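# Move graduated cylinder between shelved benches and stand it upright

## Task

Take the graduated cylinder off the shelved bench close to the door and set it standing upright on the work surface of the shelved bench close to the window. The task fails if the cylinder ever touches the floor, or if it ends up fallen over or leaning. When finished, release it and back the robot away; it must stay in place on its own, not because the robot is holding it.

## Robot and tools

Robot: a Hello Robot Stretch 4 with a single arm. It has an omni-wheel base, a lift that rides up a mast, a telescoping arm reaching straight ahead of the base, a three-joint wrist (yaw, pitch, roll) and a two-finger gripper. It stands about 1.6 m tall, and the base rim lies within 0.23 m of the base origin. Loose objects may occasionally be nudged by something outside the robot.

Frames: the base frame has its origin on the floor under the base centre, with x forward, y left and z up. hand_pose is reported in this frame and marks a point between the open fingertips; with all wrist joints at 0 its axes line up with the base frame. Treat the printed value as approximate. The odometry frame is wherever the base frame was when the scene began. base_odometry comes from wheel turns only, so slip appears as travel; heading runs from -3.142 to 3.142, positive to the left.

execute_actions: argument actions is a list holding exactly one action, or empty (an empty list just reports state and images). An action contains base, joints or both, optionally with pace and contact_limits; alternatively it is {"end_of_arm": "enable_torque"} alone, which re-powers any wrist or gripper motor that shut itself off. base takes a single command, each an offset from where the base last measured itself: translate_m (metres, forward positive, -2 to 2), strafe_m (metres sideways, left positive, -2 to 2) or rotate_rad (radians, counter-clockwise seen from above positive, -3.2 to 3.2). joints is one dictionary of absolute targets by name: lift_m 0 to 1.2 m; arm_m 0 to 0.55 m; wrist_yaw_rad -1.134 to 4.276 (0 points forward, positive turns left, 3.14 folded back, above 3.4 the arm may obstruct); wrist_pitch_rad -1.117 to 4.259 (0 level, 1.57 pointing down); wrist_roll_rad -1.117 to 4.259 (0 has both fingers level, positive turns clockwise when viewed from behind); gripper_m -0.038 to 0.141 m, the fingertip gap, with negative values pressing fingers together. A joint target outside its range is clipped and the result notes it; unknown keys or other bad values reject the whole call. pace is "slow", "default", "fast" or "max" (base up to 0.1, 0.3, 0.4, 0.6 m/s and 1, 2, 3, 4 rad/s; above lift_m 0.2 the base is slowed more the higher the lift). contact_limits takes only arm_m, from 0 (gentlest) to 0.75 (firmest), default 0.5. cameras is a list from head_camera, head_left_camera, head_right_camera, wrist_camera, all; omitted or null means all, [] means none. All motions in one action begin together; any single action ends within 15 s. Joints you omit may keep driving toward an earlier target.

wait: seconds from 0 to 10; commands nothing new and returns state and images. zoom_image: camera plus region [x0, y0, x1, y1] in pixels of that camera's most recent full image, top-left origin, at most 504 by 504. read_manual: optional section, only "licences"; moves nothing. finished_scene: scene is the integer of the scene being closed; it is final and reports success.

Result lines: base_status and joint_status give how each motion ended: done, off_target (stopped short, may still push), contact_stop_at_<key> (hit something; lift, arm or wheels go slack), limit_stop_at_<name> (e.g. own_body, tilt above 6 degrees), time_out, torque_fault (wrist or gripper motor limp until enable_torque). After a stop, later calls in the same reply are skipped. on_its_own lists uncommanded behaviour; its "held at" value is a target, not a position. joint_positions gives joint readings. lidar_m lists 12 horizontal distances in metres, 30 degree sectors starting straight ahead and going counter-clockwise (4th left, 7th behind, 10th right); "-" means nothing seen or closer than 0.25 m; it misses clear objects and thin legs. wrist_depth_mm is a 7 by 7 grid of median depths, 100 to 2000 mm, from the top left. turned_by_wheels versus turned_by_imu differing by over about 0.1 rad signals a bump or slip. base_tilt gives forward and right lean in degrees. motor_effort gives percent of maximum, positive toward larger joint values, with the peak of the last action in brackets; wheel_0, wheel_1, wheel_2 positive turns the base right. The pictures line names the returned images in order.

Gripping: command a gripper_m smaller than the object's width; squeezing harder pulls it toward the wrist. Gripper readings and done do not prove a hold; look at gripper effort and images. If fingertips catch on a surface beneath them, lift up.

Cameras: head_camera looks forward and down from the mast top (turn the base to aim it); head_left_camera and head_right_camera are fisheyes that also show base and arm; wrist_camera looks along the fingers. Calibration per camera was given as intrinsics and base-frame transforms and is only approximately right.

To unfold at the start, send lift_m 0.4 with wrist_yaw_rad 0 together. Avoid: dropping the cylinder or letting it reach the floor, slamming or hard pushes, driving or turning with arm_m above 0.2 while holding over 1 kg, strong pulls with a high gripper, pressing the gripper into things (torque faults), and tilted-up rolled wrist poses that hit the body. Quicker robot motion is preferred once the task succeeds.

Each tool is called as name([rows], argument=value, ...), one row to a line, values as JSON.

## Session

execute_actions(actions=[])

Scene clock: 0.00 s.
base_odometry: x=+0.000 y=+0.000 heading=+0.000 (m, m, rad; odometry frame)
turned_by_wheels: +0.000 (rad since the last result)
turned_by_imu: +0.000 (rad since the last result)
base_tilt: forward=-0.3 right=-0.2 (deg)
lidar_m: 1.58 1.60 1.43 1.25 1.23 1.66 1.05 1.04 1.32 1.84 1.87 2.48
base_status: not commanded
joint_positions: lift_m=+0.252 arm_m=-0.002 wrist_yaw_rad=+3.146 wrist_pitch_rad=+0.011 wrist_roll_rad=-0.012 gripper_m=+0.057
joint_status: not commanded
motor_effort: lift_m=+20 arm_m=+0 wrist_yaw_rad=+2 wrist_pitch_rad=-7 wrist_roll_rad=+0 gripper_m=-6 wheel_0=+1 wheel_1=+0 wheel_2=+0 (%)
hand_pose: x=-0.1203 y=+0.0862 z=+0.4269 quat_wxyz=(-0.002, -0.006, -0.006, +1.000) (m; base frame)
wrist_depth_mm: - 138 1182 1255 1808 1921 - / - 124 217 1255 1808 1921 - / - 126 177 1281 1808 1921 - / 115 139 286 1255 1808 1921 - / 226 1138 1205 1281 1863 1921 - / 1118 1160 195 1281 198 1430 1430 / 1060 1042 1078 109 1060 946 991
pictures: head_camera, head_left_camera, head_right_camera, wrist_camera
camera_calibration (this result's frames):
wrist_camera: T_world_to_cam=[[0.0108874, 0.9994, -0.0328862, -0.0729012], [0.0390905, -0.0332884, -0.998681, 0.486596], [-0.999176, 0.00958755, -0.0394294, 0.126252], [0, 0, 0, 1]] pos_world=[0.10792, 0.087845, 0.488535]
Images, in order (width x height): head_camera 420x560, head_left_camera 420x672, head_right_camera 420x672, wrist_camera 616x392.

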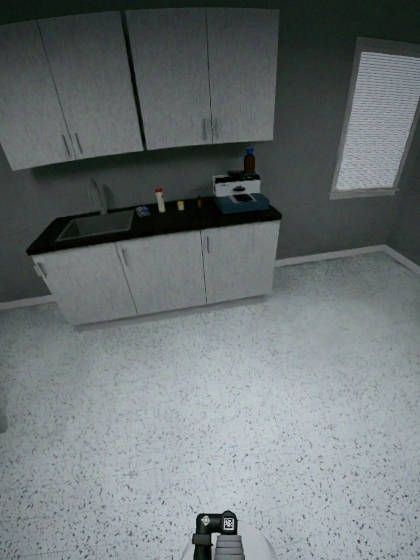

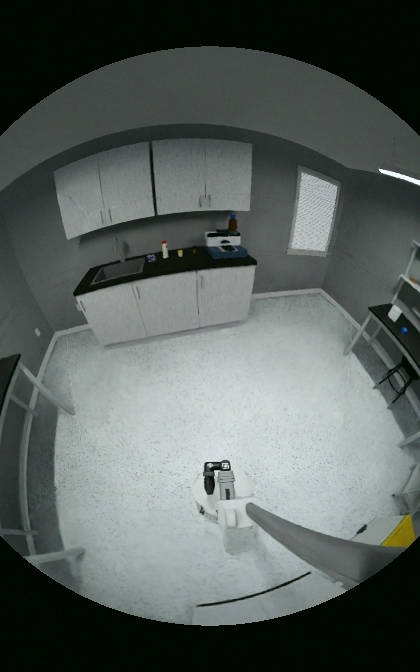

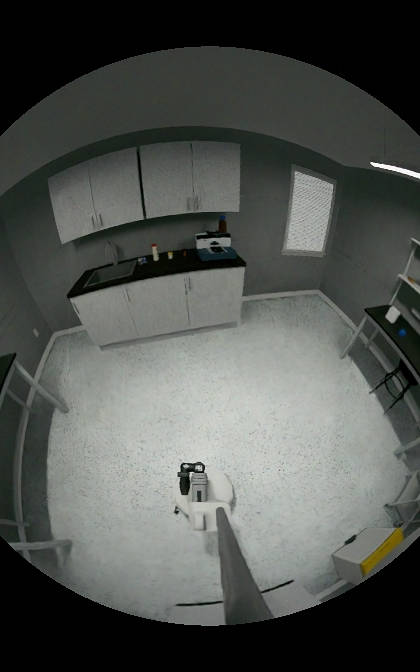

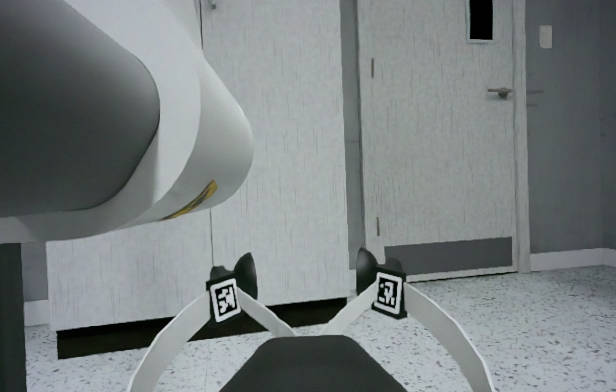

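execute_actions([
  {"base": {"rotate_rad": 1.8}, "joints": {"lift_m": 0.6, "wrist_yaw_rad": 0, "arm_m": 0.1}, "pace": "fast"},
])

Scene clock: 2.43 s.
base_odometry: x=+0.000 y=+0.000 heading=+1.800 (m, m, rad; odometry frame)
turned_by_wheels: +1.800 (rad since the last result)
turned_by_imu: +1.802 (rad since the last result)
base_tilt: forward=-0.3 right=-0.3 (deg)
lidar_m: 1.26 1.33 1.09 1.03 1.12 1.53 1.91 1.97 1.65 1.58 1.67 1.30
base_status: done
joint_positions: lift_m=+0.600 arm_m=+0.099 wrist_yaw_rad=+0.000 wrist_pitch_rad=+0.011 wrist_roll_rad=-0.012 gripper_m=+0.057
joint_status: all done
motor_effort: lift_m=+23(22) arm_m=+8(10) wrist_yaw_rad=+1(2) wrist_pitch_rad=-6(6) wrist_roll_rad=+1(3) gripper_m=-5(5) wheel_0=-2(9) wheel_1=-1(10) wheel_2=-2(13) (%)
hand_pose: x=+0.5581 y=-0.0873 z=+0.7747 quat_wxyz=(+1.000, -0.006, +0.006, +0.000) (m; base frame)
wrist_depth_mm: 1756 1756 1708 1756 1756 1808 1756 / 1808 1808 1756 1808 1756 1808 1808 / 1756 1808 1756 1756 1708 1756 1808 / 1756 1756 1756 1808 1808 1808 1808 / 1808 1808 1863 1808 1808 1863 1863 / 1756 1808 195 1808 197 1808 1808 / 1708 1756 1708 108 1756 1661 1537
pictures: head_camera, head_left_camera, head_right_camera, wrist_camera
camera_calibration (this result's frames):
wrist_camera: T_world_to_cam=[[-0.0147862, -0.99935, -0.0328848, -0.0556422], [-0.0390065, 0.0334399, -0.998679, 0.851096], [0.99913, -0.0134839, -0.0394756, -0.29769], [0, 0, 0, 1]] pos_world=[0.329806, -0.0880806, 0.836391]
Images, in order (width x height): head_camera 420x560, head_left_camera 420x672, head_right_camera 420x672, wrist_camera 616x392.

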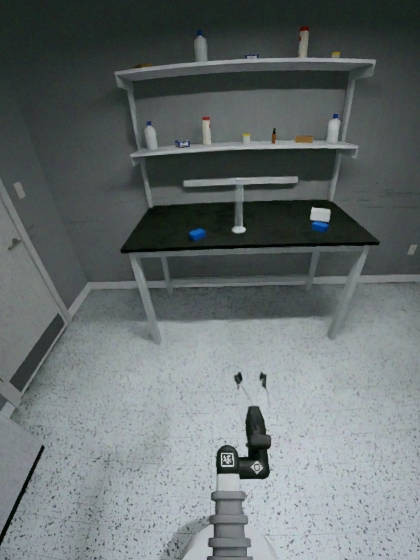

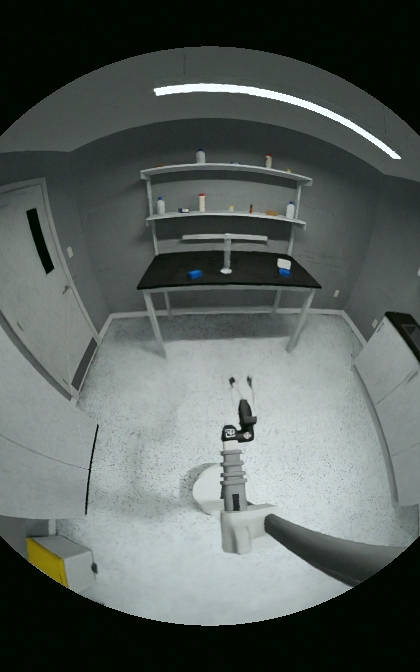

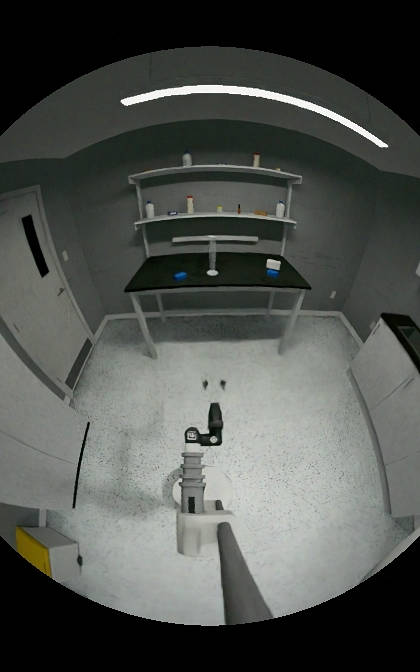

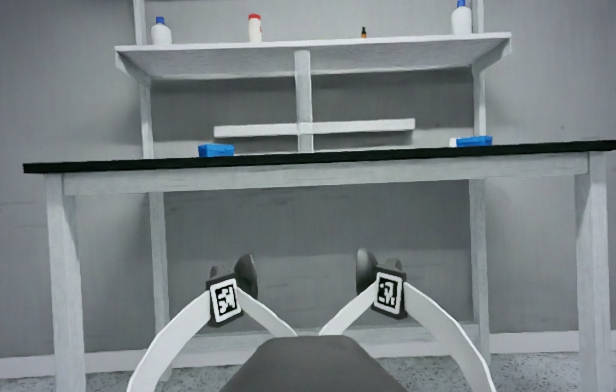

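zoom_image(camera="head_camera", region=[170, 165, 310, 260])

Region (170, 165, 310, 260) of head_camera's 420x560 image, scaled by 3.600, with more detail than that image has; it fills the top 342 rows of this view, and the rest is white.

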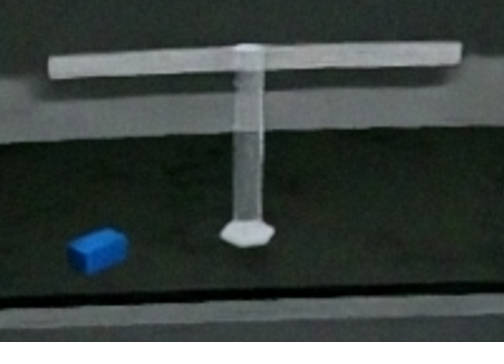

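execute_actions([
  {"base": {"translate_m": 0.52}, "joints": {"lift_m": 0.885, "arm_m": 0.22, "gripper_m": 0.115}, "pace": "fast"},
], cameras=["head_camera", "head_right_camera", "wrist_camera"])

Scene clock: 5.53 s.
base_odometry: x=-0.118 y=+0.506 heading=+1.800 (m, m, rad; odometry frame)
turned_by_wheels: +0.000 (rad since the last result)
turned_by_imu: -0.003 (rad since the last result)
base_tilt: forward=-0.2 right=-0.2 (deg)
lidar_m: 0.73 0.78 1.55 1.04 1.11 1.68 3.10 2.58 1.63 1.57 1.13 0.76
base_status: done
joint_positions: lift_m=+0.885 arm_m=+0.219 wrist_yaw_rad=+0.000 wrist_pitch_rad=+0.011 wrist_roll_rad=-0.012 gripper_m=+0.115
joint_status: all done
motor_effort: lift_m=+22(28) arm_m=+8(10) wrist_yaw_rad=+1(0) wrist_pitch_rad=-7(7) wrist_roll_rad=+1(1) gripper_m=-2(3) wheel_0=+0(10) wheel_1=+0(6) wheel_2=+2(16) (%)
hand_pose: x=+0.6779 y=-0.0874 z=+1.0598 quat_wxyz=(+1.000, -0.006, +0.006, +0.000) (m; base frame)
wrist_depth_mm: 1118 1118 1098 1098 1118 1138 1160 / 891 931 960 891 917 960 991 / 1118 1118 1118 1138 1118 1138 1160 / 1118 1138 1138 1138 1138 1138 1160 / 1118 1118 1138 1138 1078 1008 976 / 691 603 530 609 508 535 569 / 415 407 436 109 427 389 404
pictures: head_camera, head_right_camera, wrist_camera
camera_calibration (this result's frames):
wrist_camera: T_world_to_cam=[[-0.0152085, -0.999343, -0.0328852, -0.0443311], [-0.0389664, 0.0334564, -0.99868, 1.14041], [0.999125, -0.013907, -0.0394496, -0.406275], [0, 0, 0, 1]] pos_world=[0.449683, -0.0881061, 1.12142]
Images, in order (width x height): head_camera 420x560, head_right_camera 420x672, wrist_camera 616x392.

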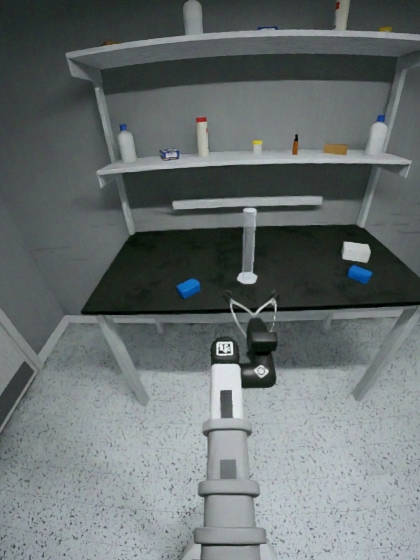

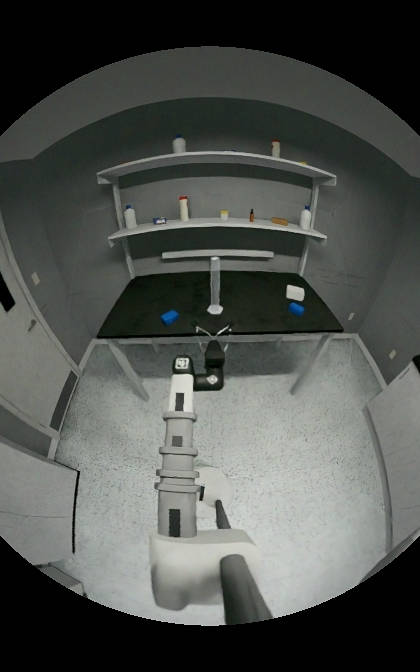

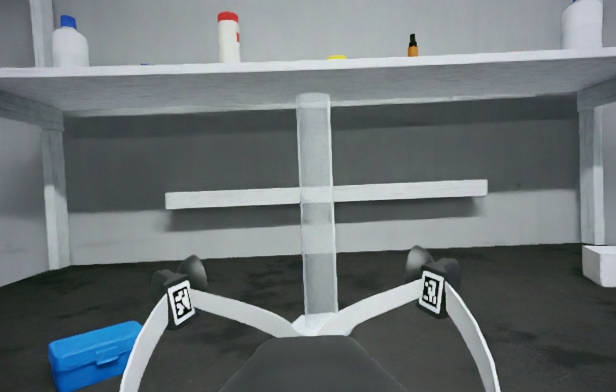

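zoom_image(camera="wrist_camera", region=[250, 180, 390, 340])

zoom_image(camera="head_camera", region=[200, 200, 300, 340])

Region (250, 180, 390, 340) of wrist_camera's 616x392 image, scaled by 3.150; it fills the left 441 columns of this view, and the rest is white.

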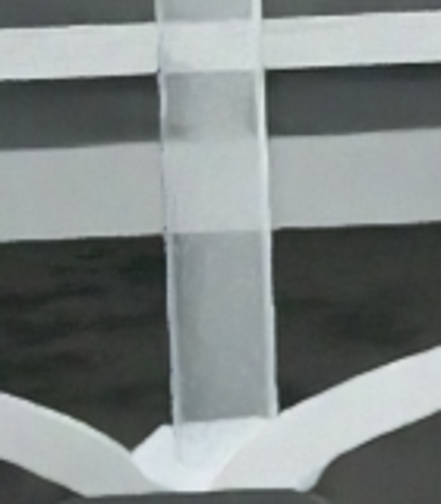

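Region (200, 200, 300, 340) of head_camera's 420x560 image, scaled by 3.600, with more detail than that image has; it fills the left 360 columns of this view, and the rest is white.

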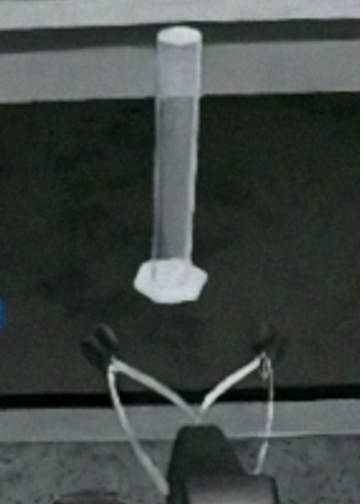

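execute_actions([
  {"base": {"strafe_m": -0.018}, "joints": {"arm_m": 0.483, "gripper_m": 0.095}, "pace": "fast"},
], cameras=["head_camera", "head_right_camera", "wrist_camera"])

Scene clock: 7.77 s.
base_odometry: x=-0.101 y=+0.511 heading=+1.800 (m, m, rad; odometry frame)
turned_by_wheels: +0.000 (rad since the last result)
turned_by_imu: -0.001 (rad since the last result)
base_tilt: forward=-0.3 right=-0.3 (deg)
lidar_m: 0.74 0.79 1.55 1.08 1.11 1.71 3.09 2.55 1.65 1.56 1.09 0.78
base_status: done
joint_positions: lift_m=+0.885 arm_m=+0.482 wrist_yaw_rad=+0.000 wrist_pitch_rad=+0.011 wrist_roll_rad=-0.012 gripper_m=+0.095
joint_status: all done
motor_effort: lift_m=+22(22) arm_m=+8(7) wrist_yaw_rad=+1(2) wrist_pitch_rad=-6(6) wrist_roll_rad=-1(1) gripper_m=-2(5) wheel_0=+2(8) wheel_1=-1(10) wheel_2=+0(0) (%)
hand_pose: x=+0.9409 y=-0.0874 z=+1.0598 quat_wxyz=(+1.000, -0.006, +0.006, +0.000) (m; base frame)
wrist_depth_mm: 539 549 559 569 585 603 621 / 854 854 854 854 866 866 866 / 866 854 854 866 866 878 866 / 854 854 866 866 866 866 878 / 866 866 866 866 866 878 866 / 676 654 202 615 500 585 569 / 455 418 433 109 427 384 404
pictures: head_camera, head_right_camera, wrist_camera
camera_calibration (this result's frames):
wrist_camera: T_world_to_cam=[[-0.0150778, -0.999345, -0.0328862, -0.0404157], [-0.0388977, 0.0334513, -0.998683, 1.15061], [0.999129, -0.0137787, -0.0393767, -0.669112], [0, 0, 0, 1]] pos_world=[0.712677, -0.0880983, 1.12142]
Images, in order (width x height): head_camera 420x560, head_right_camera 420x672, wrist_camera 616x392.

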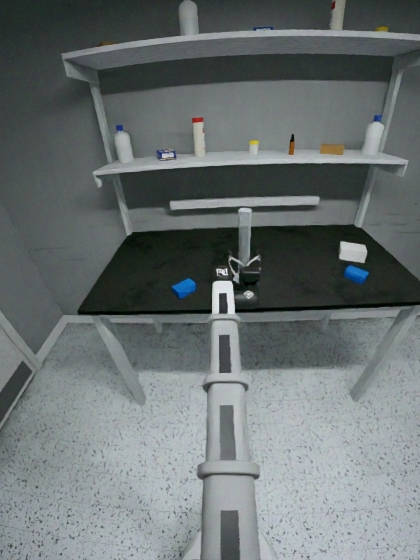

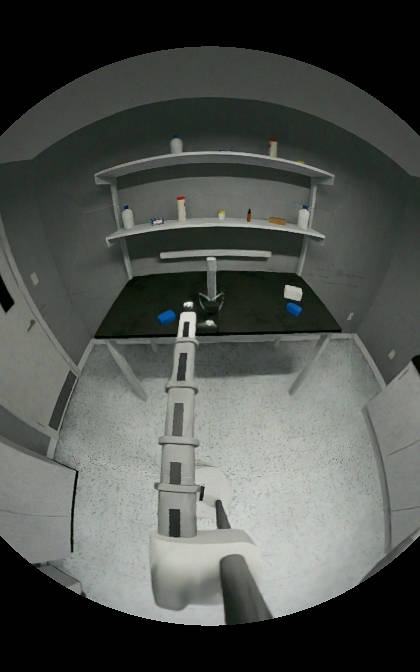

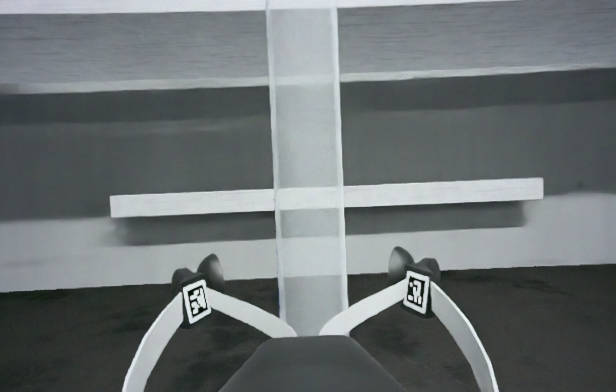

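zoom_image(camera="wrist_camera", region=[190, 230, 430, 340])

Region (190, 230, 430, 340) of wrist_camera's 616x392 image, scaled by 2.100; it fills the top 231 rows of this view, and the rest is white.

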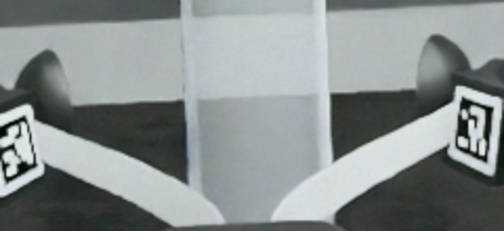

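execute_actions([
  {"base": {"strafe_m": -0.004}, "joints": {"arm_m": 0.5, "gripper_m": 0.056}, "pace": "fast"},
], cameras=["wrist_camera"])

Scene clock: 9.30 s.
base_odometry: x=-0.097 y=+0.511 heading=+1.800 (m, m, rad; odometry frame)
turned_by_wheels: +0.000 (rad since the last result)
turned_by_imu: +0.000 (rad since the last result)
base_tilt: forward=-0.2 right=-0.3 (deg)
lidar_m: 0.72 0.79 1.56 1.06 1.11 1.70 3.12 2.54 1.63 1.55 1.10 0.77
base_status: done
joint_positions: lift_m=+0.885 arm_m=+0.499 wrist_yaw_rad=+0.000 wrist_pitch_rad=+0.011 wrist_roll_rad=-0.012 gripper_m=+0.056
joint_status: all done
motor_effort: lift_m=+22(22) arm_m=+8(9) wrist_yaw_rad=+2(1) wrist_pitch_rad=-8(5) wrist_roll_rad=+3(0) gripper_m=-5(6) wheel_0=+2(12) wheel_1=+0(7) wheel_2=+0(0) (%)
hand_pose: x=+0.9579 y=-0.0874 z=+1.0598 quat_wxyz=(+1.000, -0.006, +0.006, +0.000) (m; base frame)
wrist_depth_mm: 544 549 554 569 585 603 621 / 831 842 842 831 842 842 854 / 831 842 854 842 842 854 854 / 842 842 842 854 854 842 842 / 854 854 854 854 866 854 854 / 691 654 196 621 196 585 569 / 455 418 433 109 427 384 402
pictures: wrist_camera
camera_calibration (this result's frames):
wrist_camera: T_world_to_cam=[[-0.015112, -0.999345, -0.0328863, -0.040137], [-0.0388968, 0.0334527, -0.998683, 1.15127], [0.999129, -0.0138129, -0.0393768, -0.686057], [0, 0, 0, 1]] pos_world=[0.729634, -0.0881004, 1.12142]
Images, in order (width x height): wrist_camera 616x392.

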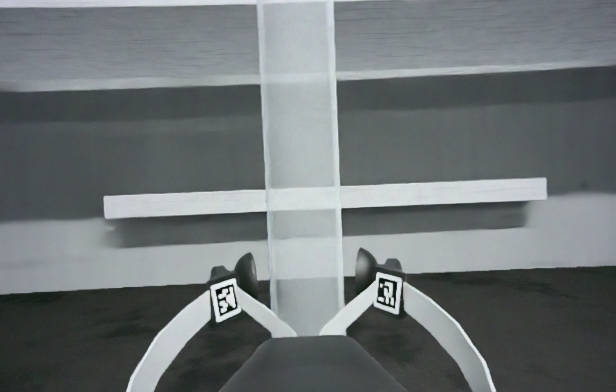

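Centered and at the right depth. Now squeeze while extending slightly to offset the draw-in.

execute_actions([
  {"joints": {"arm_m": 0.509, "gripper_m": -0.008}},
], cameras=["head_camera", "wrist_camera"])

Scene clock: 10.77 s.
base_odometry: x=-0.097 y=+0.511 heading=+1.800 (m, m, rad; odometry frame)
turned_by_wheels: +0.000 (rad since the last result)
turned_by_imu: -0.001 (rad since the last result)
base_tilt: forward=-0.2 right=-0.2 (deg)
lidar_m: 0.71 0.78 1.54 1.06 1.13 1.70 3.09 2.56 1.62 1.56 1.08 0.79
base_status: not commanded
joint_positions: lift_m=+0.885 arm_m=+0.508 wrist_yaw_rad=+0.000 wrist_pitch_rad=+0.011 wrist_roll_rad=-0.012 gripper_m=-0.007
joint_status: all done
motor_effort: lift_m=+22(22) arm_m=+9(10) wrist_yaw_rad=+1(1) wrist_pitch_rad=-7(6) wrist_roll_rad=+0(0) gripper_m=-26(26) wheel_0=+2(2) wheel_1=+0(0) wheel_2=+0(0) (%)
hand_pose: x=+0.9669 y=-0.0874 z=+1.0598 quat_wxyz=(+1.000, -0.006, +0.006, +0.000) (m; base frame)
wrist_depth_mm: 539 544 559 569 585 603 627 / 820 831 820 842 820 831 831 / 820 831 842 831 831 842 842 / 831 820 842 831 842 854 854 / 831 831 842 842 831 854 842 / 691 654 186 564 187 574 574 / 455 394 433 109 415 387 404
pictures: head_camera, wrist_camera
camera_calibration (this result's frames):
wrist_camera: T_world_to_cam=[[-0.0151492, -0.999344, -0.0328862, -0.0399758], [-0.0388956, 0.033454, -0.998683, 1.15162], [0.999128, -0.0138501, -0.0393769, -0.695056], [0, 0, 0, 1]] pos_world=[0.738637, -0.0881026, 1.12142]
Images, in order (width x height): head_camera 420x560, wrist_camera 616x392.

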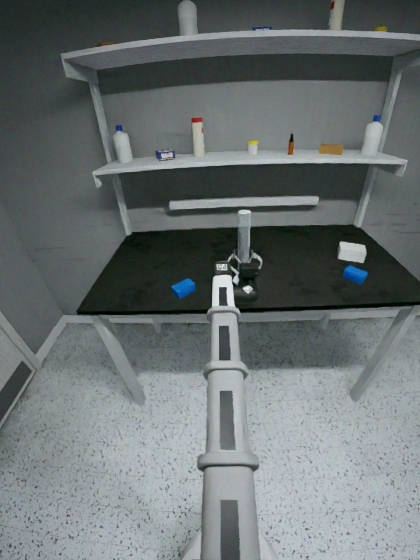

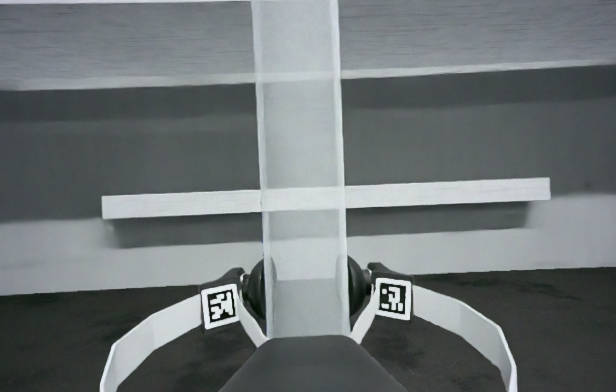

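zoom_image(camera="wrist_camera", region=[190, 230, 430, 345])

zoom_image(camera="head_camera", region=[210, 200, 280, 300])

Region (190, 230, 430, 345) of wrist_camera's 616x392 image, scaled by 2.100; it fills the top 242 rows of this view, and the rest is white.

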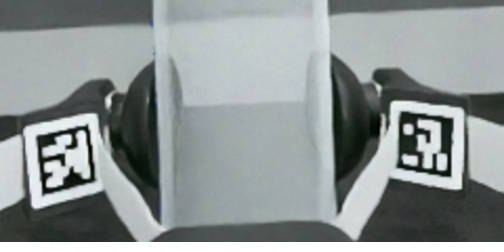

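Region (210, 200, 280, 300) of head_camera's 420x560 image, scaled by 5.040, with more detail than that image has; it fills the left 353 columns of this view, and the rest is white.

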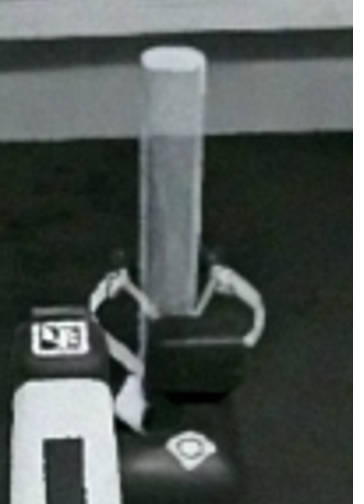

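The cylinder sits toward the rear edge of the pads; I'll re-grip with it better centred before carrying it over the floor.

execute_actions([
  {"joints": {"gripper_m": 0.062}},
], cameras=["wrist_camera"])

Scene clock: 12.83 s.
base_odometry: x=-0.097 y=+0.511 heading=+1.800 (m, m, rad; odometry frame)
turned_by_wheels: +0.000 (rad since the last result)
turned_by_imu: -0.001 (rad since the last result)
base_tilt: forward=-0.1 right=-0.3 (deg)
lidar_m: 0.74 0.79 1.56 1.08 1.10 1.71 3.09 2.56 1.63 1.55 1.09 0.78
base_status: not commanded
joint_positions: lift_m=+0.885 arm_m=+0.508 wrist_yaw_rad=+0.000 wrist_pitch_rad=+0.011 wrist_roll_rad=-0.012 gripper_m=+0.062
joint_status: all done
motor_effort: lift_m=+22(22) arm_m=+8(9) wrist_yaw_rad=+1(1) wrist_pitch_rad=-6(5) wrist_roll_rad=+2(0) gripper_m=-5(26) wheel_0=+2(2) wheel_1=+0(0) wheel_2=+0(0) (%)
hand_pose: x=+0.9669 y=-0.0874 z=+1.0598 quat_wxyz=(+1.000, -0.006, +0.006, +0.000) (m; base frame)
wrist_depth_mm: 539 549 559 569 585 609 621 / 820 820 831 831 842 842 831 / 831 820 831 831 842 842 842 / 831 842 831 842 842 842 854 / 831 842 842 842 842 854 842 / 683 654 200 615 217 580 574 / 459 418 436 109 427 384 404
pictures: wrist_camera
camera_calibration (this result's frames):
wrist_camera: T_world_to_cam=[[-0.0151493, -0.999344, -0.0328862, -0.0399757], [-0.0388954, 0.033454, -0.998683, 1.15162], [0.999128, -0.0138503, -0.0393767, -0.695056], [0, 0, 0, 1]] pos_world=[0.738638, -0.0881027, 1.12142]
Images, in order (width x height): wrist_camera 616x392.

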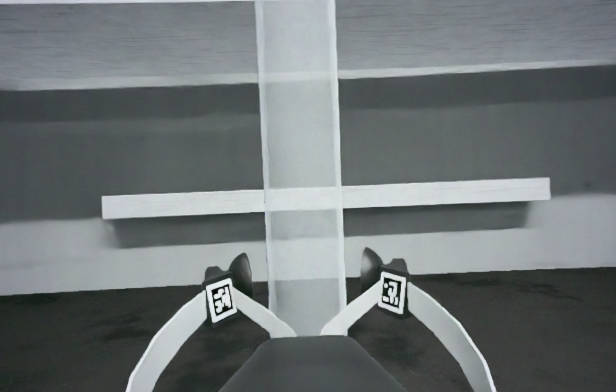

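execute_actions([
  {"joints": {"arm_m": 0.495, "gripper_m": -0.008}, "pace": "fast"},
], cameras=["wrist_camera"])

Scene clock: 14.37 s.
base_odometry: x=-0.097 y=+0.511 heading=+1.800 (m, m, rad; odometry frame)
turned_by_wheels: +0.000 (rad since the last result)
turned_by_imu: -0.001 (rad since the last result)
base_tilt: forward=-0.2 right=-0.2 (deg)
lidar_m: 0.72 0.74 1.56 1.07 1.12 1.72 3.10 2.56 1.65 1.57 1.07 0.77
base_status: not commanded
joint_positions: lift_m=+0.885 arm_m=+0.496 wrist_yaw_rad=+0.000 wrist_pitch_rad=+0.011 wrist_roll_rad=-0.012 gripper_m=-0.007
joint_status: all done
motor_effort: lift_m=+22(22) arm_m=-9(10) wrist_yaw_rad=+0(1) wrist_pitch_rad=-7(6) wrist_roll_rad=+1(2) gripper_m=-28(28) wheel_0=+2(2) wheel_1=+0(0) wheel_2=+0(0) (%)
hand_pose: x=+0.9559 y=-0.0874 z=+1.0598 quat_wxyz=(+1.000, -0.006, +0.006, +0.000) (m; base frame)
wrist_depth_mm: 544 549 554 569 580 603 621 / 831 831 842 842 842 854 842 / 842 842 842 842 854 854 854 / 842 842 842 842 854 854 854 / 842 842 842 854 854 866 854 / 683 654 185 609 187 535 569 / 455 392 433 109 415 384 399
pictures: wrist_camera
camera_calibration (this result's frames):
wrist_camera: T_world_to_cam=[[-0.0151909, -0.999344, -0.0328862, -0.0401148], [-0.0388942, 0.0334557, -0.998683, 1.15119], [0.999128, -0.0138918, -0.0393769, -0.684048], [0, 0, 0, 1]] pos_world=[0.727617, -0.0881052, 1.12142]
Images, in order (width x height): wrist_camera 616x392.

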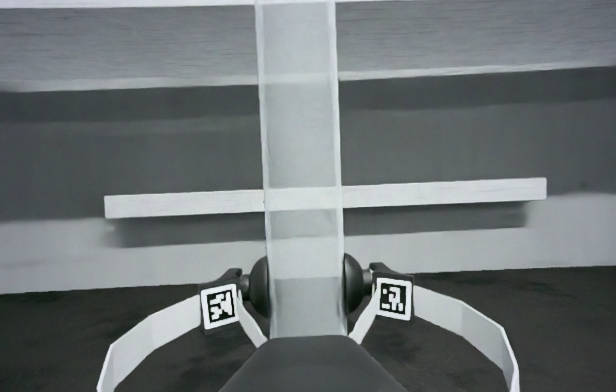

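execute_actions([
  {"joints": {"lift_m": 0.92}, "pace": "fast"},
], cameras=["wrist_camera"])

Scene clock: 15.70 s.
base_odometry: x=-0.097 y=+0.511 heading=+1.800 (m, m, rad; odometry frame)
turned_by_wheels: +0.000 (rad since the last result)
turned_by_imu: +0.000 (rad since the last result)
base_tilt: forward=-0.2 right=-0.3 (deg)
lidar_m: 0.74 0.77 1.55 1.07 1.13 1.73 3.10 2.53 1.64 1.54 1.08 0.78
base_status: not commanded
joint_positions: lift_m=+0.920 arm_m=+0.496 wrist_yaw_rad=+0.000 wrist_pitch_rad=+0.012 wrist_roll_rad=-0.012 gripper_m=-0.007
joint_status: all done
motor_effort: lift_m=+23(20) arm_m=-8(8) wrist_yaw_rad=+2(1) wrist_pitch_rad=-8(9) wrist_roll_rad=+0(2) gripper_m=-31(27) wheel_0=+2(2) wheel_1=+0(0) wheel_2=+0(0) (%)
hand_pose: x=+0.9559 y=-0.0874 z=+1.0945 quat_wxyz=(+1.000, -0.006, +0.006, +0.000) (m; base frame)
wrist_depth_mm: 535 544 554 525 544 559 539 / 699 707 741 759 788 842 854 / 842 842 854 842 854 854 854 / 842 842 842 854 854 854 854 / 842 854 854 854 854 866 866 / 798 768 185 715 187 627 668 / 535 459 508 108 480 449 469
pictures: wrist_camera
camera_calibration (this result's frames):
wrist_camera: T_world_to_cam=[[-0.0152232, -0.999344, -0.0328711, -0.0389599], [-0.0398773, 0.0334555, -0.998644, 1.18673], [0.999089, -0.0138918, -0.0403605, -0.681559], [0, 0, 0, 1]] pos_world=[0.727669, -0.0881052, 1.15633]
Images, in order (width x height): wrist_camera 616x392.

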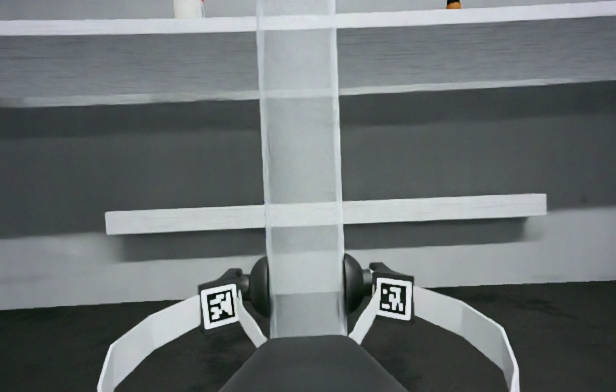

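It lifted with the gripper. Now retract and turn toward the window bench.

execute_actions([
  {"base": {"rotate_rad": -2.92}, "joints": {"arm_m": 0.1}, "pace": "fast"},
])

Scene clock: 18.60 s.
base_odometry: x=-0.097 y=+0.511 heading=-1.119 (m, m, rad; odometry frame)
turned_by_wheels: -2.919 (rad since the last result)
turned_by_imu: -2.926 (rad since the last result)
base_tilt: forward=-0.2 right=-0.2 (deg)
lidar_m: 0.52 1.83 1.57 1.54 0.88 0.73 0.74 0.86 1.51 1.08 1.22 2.26
base_status: done
joint_positions: lift_m=+0.920 arm_m=+0.101 wrist_yaw_rad=+0.000 wrist_pitch_rad=+0.012 wrist_roll_rad=-0.012 gripper_m=-0.007
joint_status: all done
motor_effort: lift_m=+22(23) arm_m=-8(12) wrist_yaw_rad=+2(1) wrist_pitch_rad=-10(10) wrist_roll_rad=-2(2) gripper_m=-28(27) wheel_0=+3(7) wheel_1=+2(8) wheel_2=+3(7) (%)
hand_pose: x=+0.5609 y=-0.0875 z=+1.0944 quat_wxyz=(+1.000, -0.006, +0.006, +0.000) (m; base frame)
wrist_depth_mm: - - - - - - - / - - - - - - - / - - - - - - - / - - - - - - - / - - - - - - - / - - 185 - 187 - - / - - - 109 - - -
pictures: head_camera, head_left_camera, head_right_camera, wrist_camera
camera_calibration (this result's frames):
wrist_camera: T_world_to_cam=[[-0.0154204, -0.999341, -0.0328579, -0.0449323], [-0.0401697, 0.0334544, -0.998633, 1.17109], [0.999074, -0.0140794, -0.0406591, -0.286586], [0, 0, 0, 1]] pos_world=[0.33267, -0.088116, 1.15636]
Images, in order (width x height): head_camera 420x560, head_left_camera 420x672, head_right_camera 420x672, wrist_camera 616x392.

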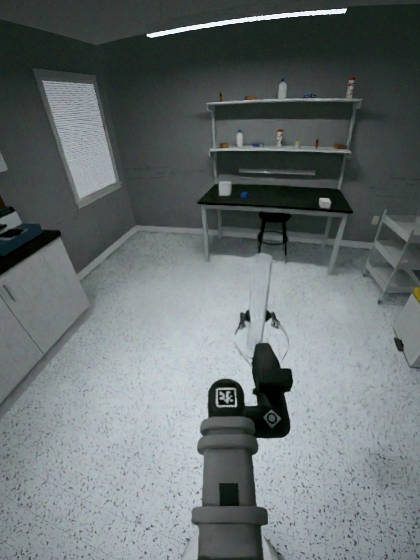

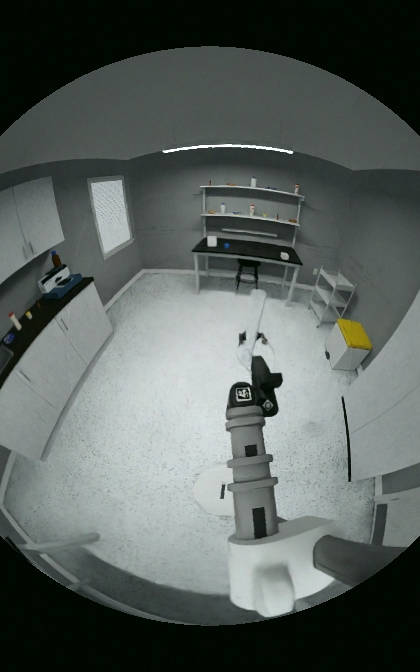

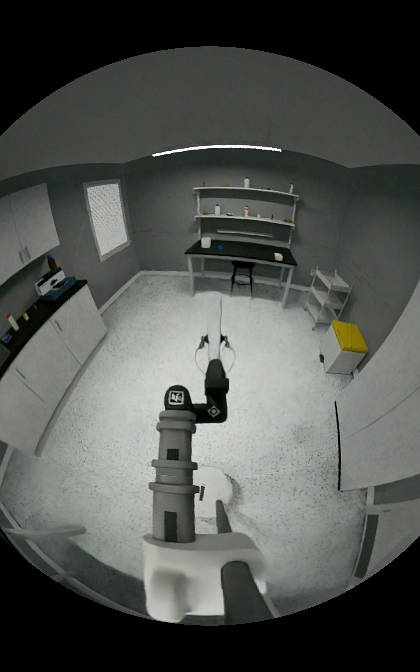

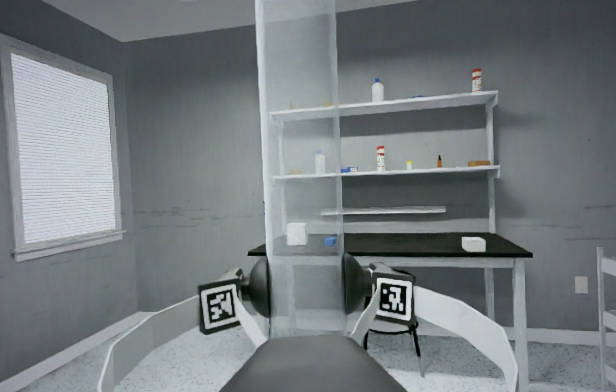

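execute_actions([
  {"base": {"rotate_rad": -0.2}, "joints": {"lift_m": 0.79}, "pace": "fast"},
], cameras=["head_camera", "wrist_camera"])

Scene clock: 20.30 s.
base_odometry: x=-0.097 y=+0.512 heading=-1.319 (m, m, rad; odometry frame)
turned_by_wheels: -0.200 (rad since the last result)
turned_by_imu: -0.201 (rad since the last result)
base_tilt: forward=-0.2 right=-0.3 (deg)
lidar_m: 0.49 2.56 1.61 1.54 1.06 0.76 0.73 0.80 1.53 1.09 1.14 1.71
base_status: done
joint_positions: lift_m=+0.790 arm_m=+0.101 wrist_yaw_rad=+0.000 wrist_pitch_rad=+0.012 wrist_roll_rad=-0.012 gripper_m=-0.007
joint_status: all done
motor_effort: lift_m=+17(21) arm_m=-8(8) wrist_yaw_rad=+2(3) wrist_pitch_rad=-10(9) wrist_roll_rad=+0(0) gripper_m=-28(30) wheel_0=+3(6) wheel_1=+2(6) wheel_2=+1(6) (%)
hand_pose: x=+0.5608 y=-0.0875 z=+0.9648 quat_wxyz=(+1.000, -0.006, +0.006, +0.000) (m; base frame)
wrist_depth_mm: - - - - - - - / - - - - - - - / - - - - - - - / - - - - - - - / - - - - - - - / - - 185 - 188 - - / - 1983 - 109 - 1983 1863
pictures: head_camera, wrist_camera
camera_calibration (this result's frames):
wrist_camera: T_world_to_cam=[[-0.0154856, -0.99934, -0.032858, -0.0491732], [-0.0401264, 0.0334566, -0.998634, 1.04165], [0.999075, -0.014146, -0.040618, -0.291887], [0, 0, 0, 1]] pos_world=[0.332654, -0.0881199, 1.02676]
Images, in order (width x height): head_camera 420x560, wrist_camera 616x392.

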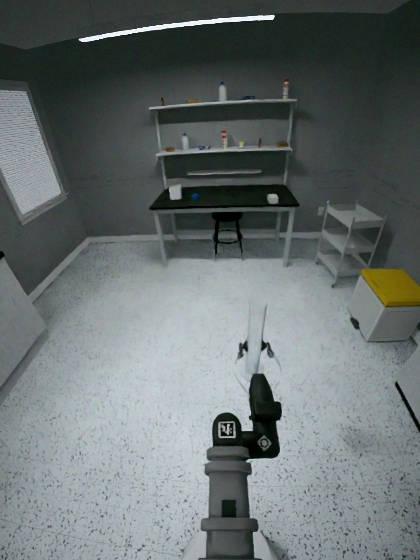

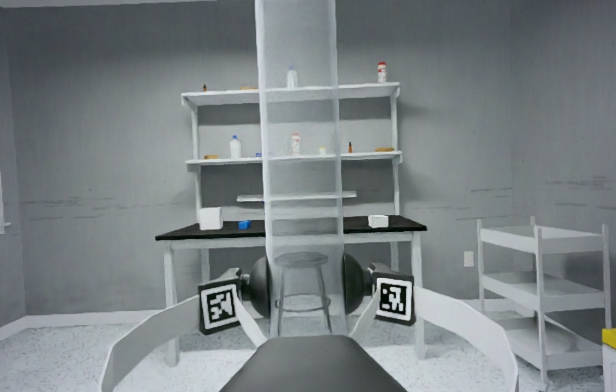

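execute_actions([
  {"base": {"translate_m": 1.72}, "joints": {"arm_m": 0.496}, "pace": "fast"},
])

Scene clock: 26.13 s.
base_odometry: x=+0.332 y=-1.154 heading=-1.319 (m, m, rad; odometry frame)
turned_by_wheels: +0.000 (rad since the last result)
turned_by_imu: -0.010 (rad since the last result)
base_tilt: forward=-0.2 right=-0.2 (deg)
lidar_m: 0.67 0.73 2.12 1.55 1.58 2.24 2.57 1.58 1.19 1.14 0.95 0.66
base_status: done
joint_positions: lift_m=+0.790 arm_m=+0.495 wrist_yaw_rad=+0.000 wrist_pitch_rad=+0.012 wrist_roll_rad=-0.012 gripper_m=-0.007
joint_status: all done
motor_effort: lift_m=+18(18) arm_m=+8(6) wrist_yaw_rad=+1(3) wrist_pitch_rad=-9(10) wrist_roll_rad=-1(0) gripper_m=-28(29) wheel_0=+1(11) wheel_1=+2(7) wheel_2=-1(16) (%)
hand_pose: x=+0.9540 y=-0.0874 z=+0.9648 quat_wxyz=(+1.000, -0.006, +0.006, +0.000) (m; base frame)
wrist_depth_mm: 473 452 459 466 442 459 477 / 627 634 654 676 707 759 759 / 778 768 768 768 768 759 768 / 778 778 778 778 768 768 759 / 778 778 715 768 768 768 759 / 788 788 185 732 187 683 732 / 580 500 559 109 535 492 521
pictures: head_camera, head_left_camera, head_right_camera, wrist_camera
camera_calibration (this result's frames):
wrist_camera: T_world_to_cam=[[-0.0150549, -0.999347, -0.0328595, -0.0433726], [-0.0400456, 0.0334395, -0.998638, 1.05734], [0.999084, -0.0137185, -0.0405228, -0.684705], [0, 0, 0, 1]] pos_world=[0.725767, -0.0880941, 1.02672]
Images, in order (width x height): head_camera 420x560, head_left_camera 420x672, head_right_camera 420x672, wrist_camera 616x392.

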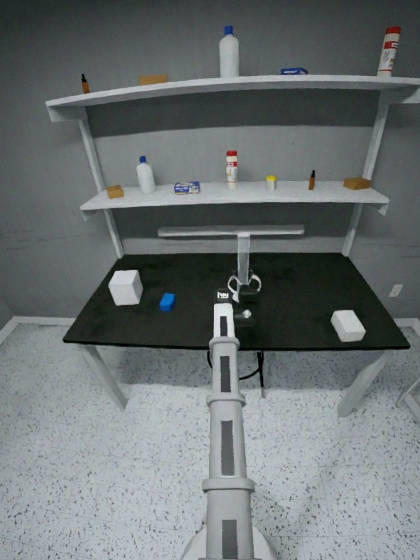

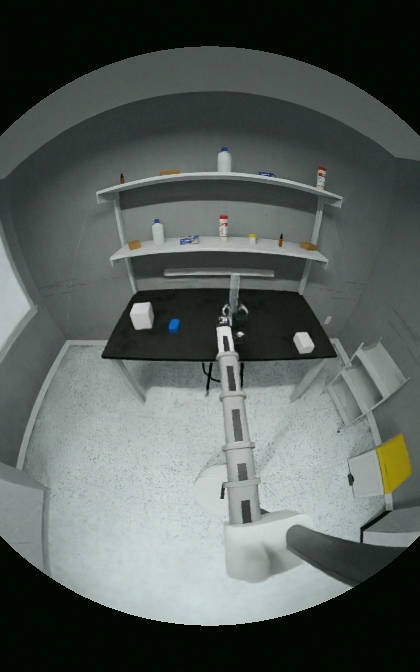

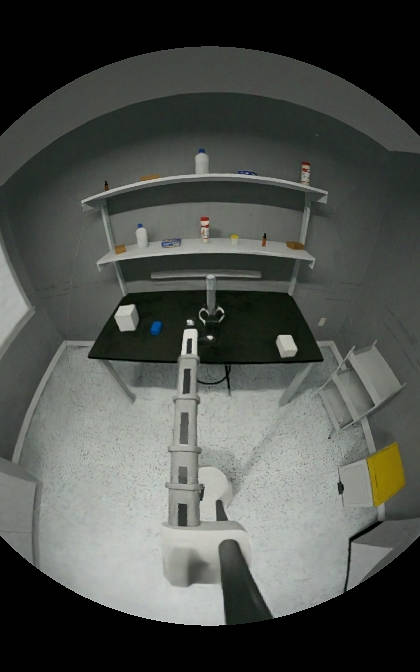

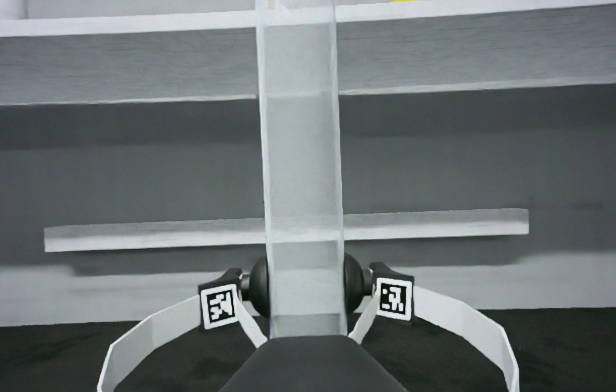

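execute_actions([
  {"joints": {"lift_m": 0.733}, "pace": "slow"},
], cameras=["wrist_camera"])

Scene clock: 27.63 s.
base_odometry: x=+0.332 y=-1.154 heading=-1.319 (m, m, rad; odometry frame)
turned_by_wheels: +0.000 (rad since the last result)
turned_by_imu: -0.001 (rad since the last result)
base_tilt: forward=-0.2 right=-0.3 (deg)
lidar_m: 0.67 0.72 2.15 1.53 1.55 2.24 2.53 1.59 1.18 1.11 0.96 0.68
base_status: not commanded
joint_positions: lift_m=+0.733 arm_m=+0.495 wrist_yaw_rad=+0.000 wrist_pitch_rad=+0.012 wrist_roll_rad=-0.012 gripper_m=-0.007
joint_status: all done
motor_effort: lift_m=+16(18) arm_m=+8(8) wrist_yaw_rad=+1(0) wrist_pitch_rad=-9(9) wrist_roll_rad=-1(1) gripper_m=-31(29) wheel_0=+1(1) wheel_1=+2(2) wheel_2=-1(1) (%)
hand_pose: x=+0.9540 y=-0.0874 z=+0.9080 quat_wxyz=(+1.000, -0.006, +0.006, +0.000) (m; base frame)
wrist_depth_mm: 539 544 559 569 580 603 627 / 768 768 759 759 759 759 750 / 778 768 759 768 759 759 759 / 788 768 759 759 699 768 759 / 778 778 788 768 768 768 759 / 683 661 185 574 187 535 569 / 455 394 433 109 415 384 404
pictures: wrist_camera
camera_calibration (this result's frames):
wrist_camera: T_world_to_cam=[[-0.0150492, -0.999347, -0.0328624, -0.0452431], [-0.0398625, 0.0334397, -0.998645, 1.00041], [0.999092, -0.0137188, -0.0403397, -0.687185], [0, 0, 0, 1]] pos_world=[0.725759, -0.0880942, 0.969845]
Images, in order (width x height): wrist_camera 616x392.

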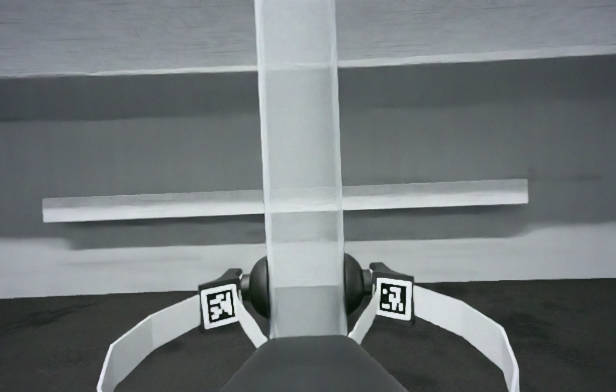

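execute_actions([
  {"joints": {"lift_m": 0.731, "gripper_m": 0.085}},
], cameras=["head_camera", "wrist_camera"])

Scene clock: 29.43 s.
base_odometry: x=+0.332 y=-1.154 heading=-1.319 (m, m, rad; odometry frame)
turned_by_wheels: +0.000 (rad since the last result)
turned_by_imu: -0.001 (rad since the last result)
base_tilt: forward=-0.2 right=-0.2 (deg)
lidar_m: 0.68 0.74 2.16 1.56 1.56 2.26 2.55 1.60 1.19 1.14 0.97 0.69
base_status: not commanded
joint_positions: lift_m=+0.731 arm_m=+0.495 wrist_yaw_rad=+0.000 wrist_pitch_rad=+0.011 wrist_roll_rad=-0.012 gripper_m=+0.085
joint_status: all done
motor_effort: lift_m=+16(15) arm_m=+8(8) wrist_yaw_rad=+1(1) wrist_pitch_rad=-6(8) wrist_roll_rad=-1(0) gripper_m=-3(29) wheel_0=+1(1) wheel_1=+2(2) wheel_2=-1(1) (%)
hand_pose: x=+0.9540 y=-0.0874 z=+0.9064 quat_wxyz=(+1.000, -0.006, +0.005, +0.000) (m; base frame)
wrist_depth_mm: 549 549 569 569 585 603 627 / 768 768 768 768 768 759 759 / 768 768 759 759 759 759 759 / 778 778 778 768 768 768 759 / 778 778 768 768 759 759 759 / 683 661 204 603 218 580 569 / 455 413 430 109 424 384 402
pictures: head_camera, wrist_camera
camera_calibration (this result's frames):
wrist_camera: T_world_to_cam=[[-0.0150892, -0.999345, -0.0328845, -0.0452613], [-0.0384091, 0.0334433, -0.998702, 0.997518], [0.999148, -0.0138065, -0.0388886, -0.688624], [0, 0, 0, 1]] pos_world=[0.725668, -0.0880995, 0.967955]
Images, in order (width x height): head_camera 420x560, wrist_camera 616x392.

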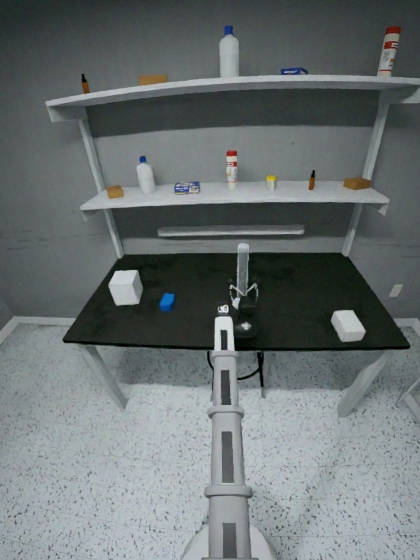

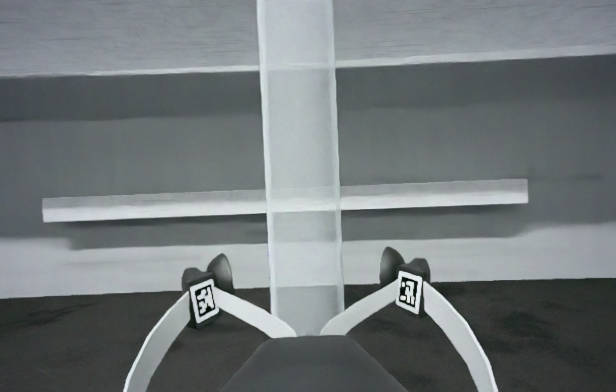

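Released and standing. Retracting clear.

execute_actions([
  {"base": {"translate_m": -0.2}, "joints": {"arm_m": 0.12}, "pace": "fast"},
], cameras=["head_camera", "wrist_camera"])

Scene clock: 31.37 s.
base_odometry: x=+0.282 y=-0.960 heading=-1.319 (m, m, rad; odometry frame)
turned_by_wheels: +0.000 (rad since the last result)
turned_by_imu: +0.000 (rad since the last result)
base_tilt: forward=-0.2 right=-0.2 (deg)
lidar_m: 0.86 0.94 2.19 1.52 1.62 2.26 2.35 1.58 1.29 1.12 1.21 0.91
base_status: done
joint_positions: lift_m=+0.731 arm_m=+0.121 wrist_yaw_rad=+0.000 wrist_pitch_rad=+0.011 wrist_roll_rad=-0.012 gripper_m=+0.085
joint_status: all done
motor_effort: lift_m=+17(17) arm_m=-8(8) wrist_yaw_rad=+3(1) wrist_pitch_rad=-5(6) wrist_roll_rad=-1(2) gripper_m=-5(5) wheel_0=-1(8) wheel_1=-1(8) wheel_2=+0(14) (%)
hand_pose: x=+0.5808 y=-0.0875 z=+0.9062 quat_wxyz=(+1.000, -0.006, +0.006, +0.000) (m; base frame)
wrist_depth_mm: 1336 1366 1336 1336 1336 1308 1336 / 1366 1366 1336 1160 1336 1229 1308 / 1366 1366 1397 1336 1336 1366 1336 / 1366 1366 1336 1366 1336 1336 1336 / 820 1281 1182 1138 1060 1025 991 / 683 654 204 609 217 574 569 / 603 603 603 109 585 591 1366
pictures: head_camera, wrist_camera
camera_calibration (this result's frames):
wrist_camera: T_world_to_cam=[[-0.0154371, -0.99934, -0.0328751, -0.0507987], [-0.0390202, 0.0334561, -0.998678, 0.983309], [0.999119, -0.0141339, -0.0395109, -0.315291], [0, 0, 0, 1]] pos_world=[0.352598, -0.0881192, 0.967882]
Images, in order (width x height): head_camera 420x560, wrist_camera 616x392.

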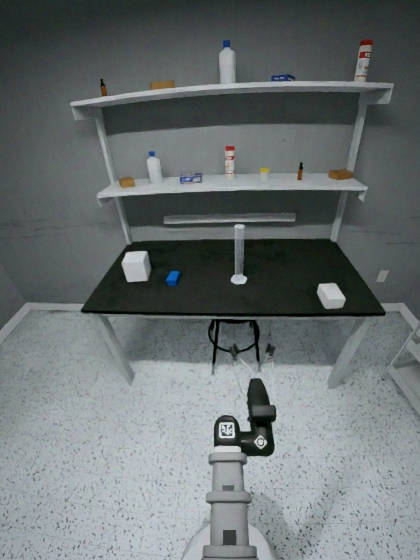

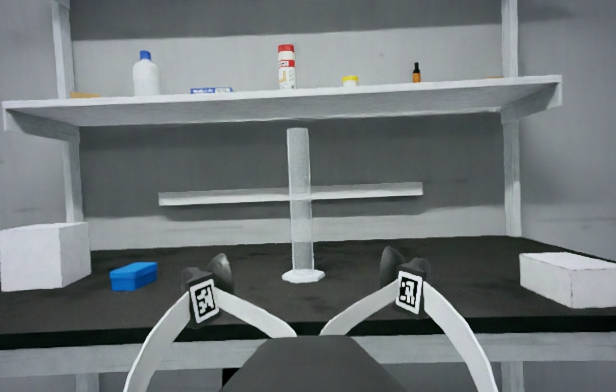

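The cylinder stands upright on the window-side bench and the robot is clear.

finished_scene(scene=2)

The scene is finished: the task was done.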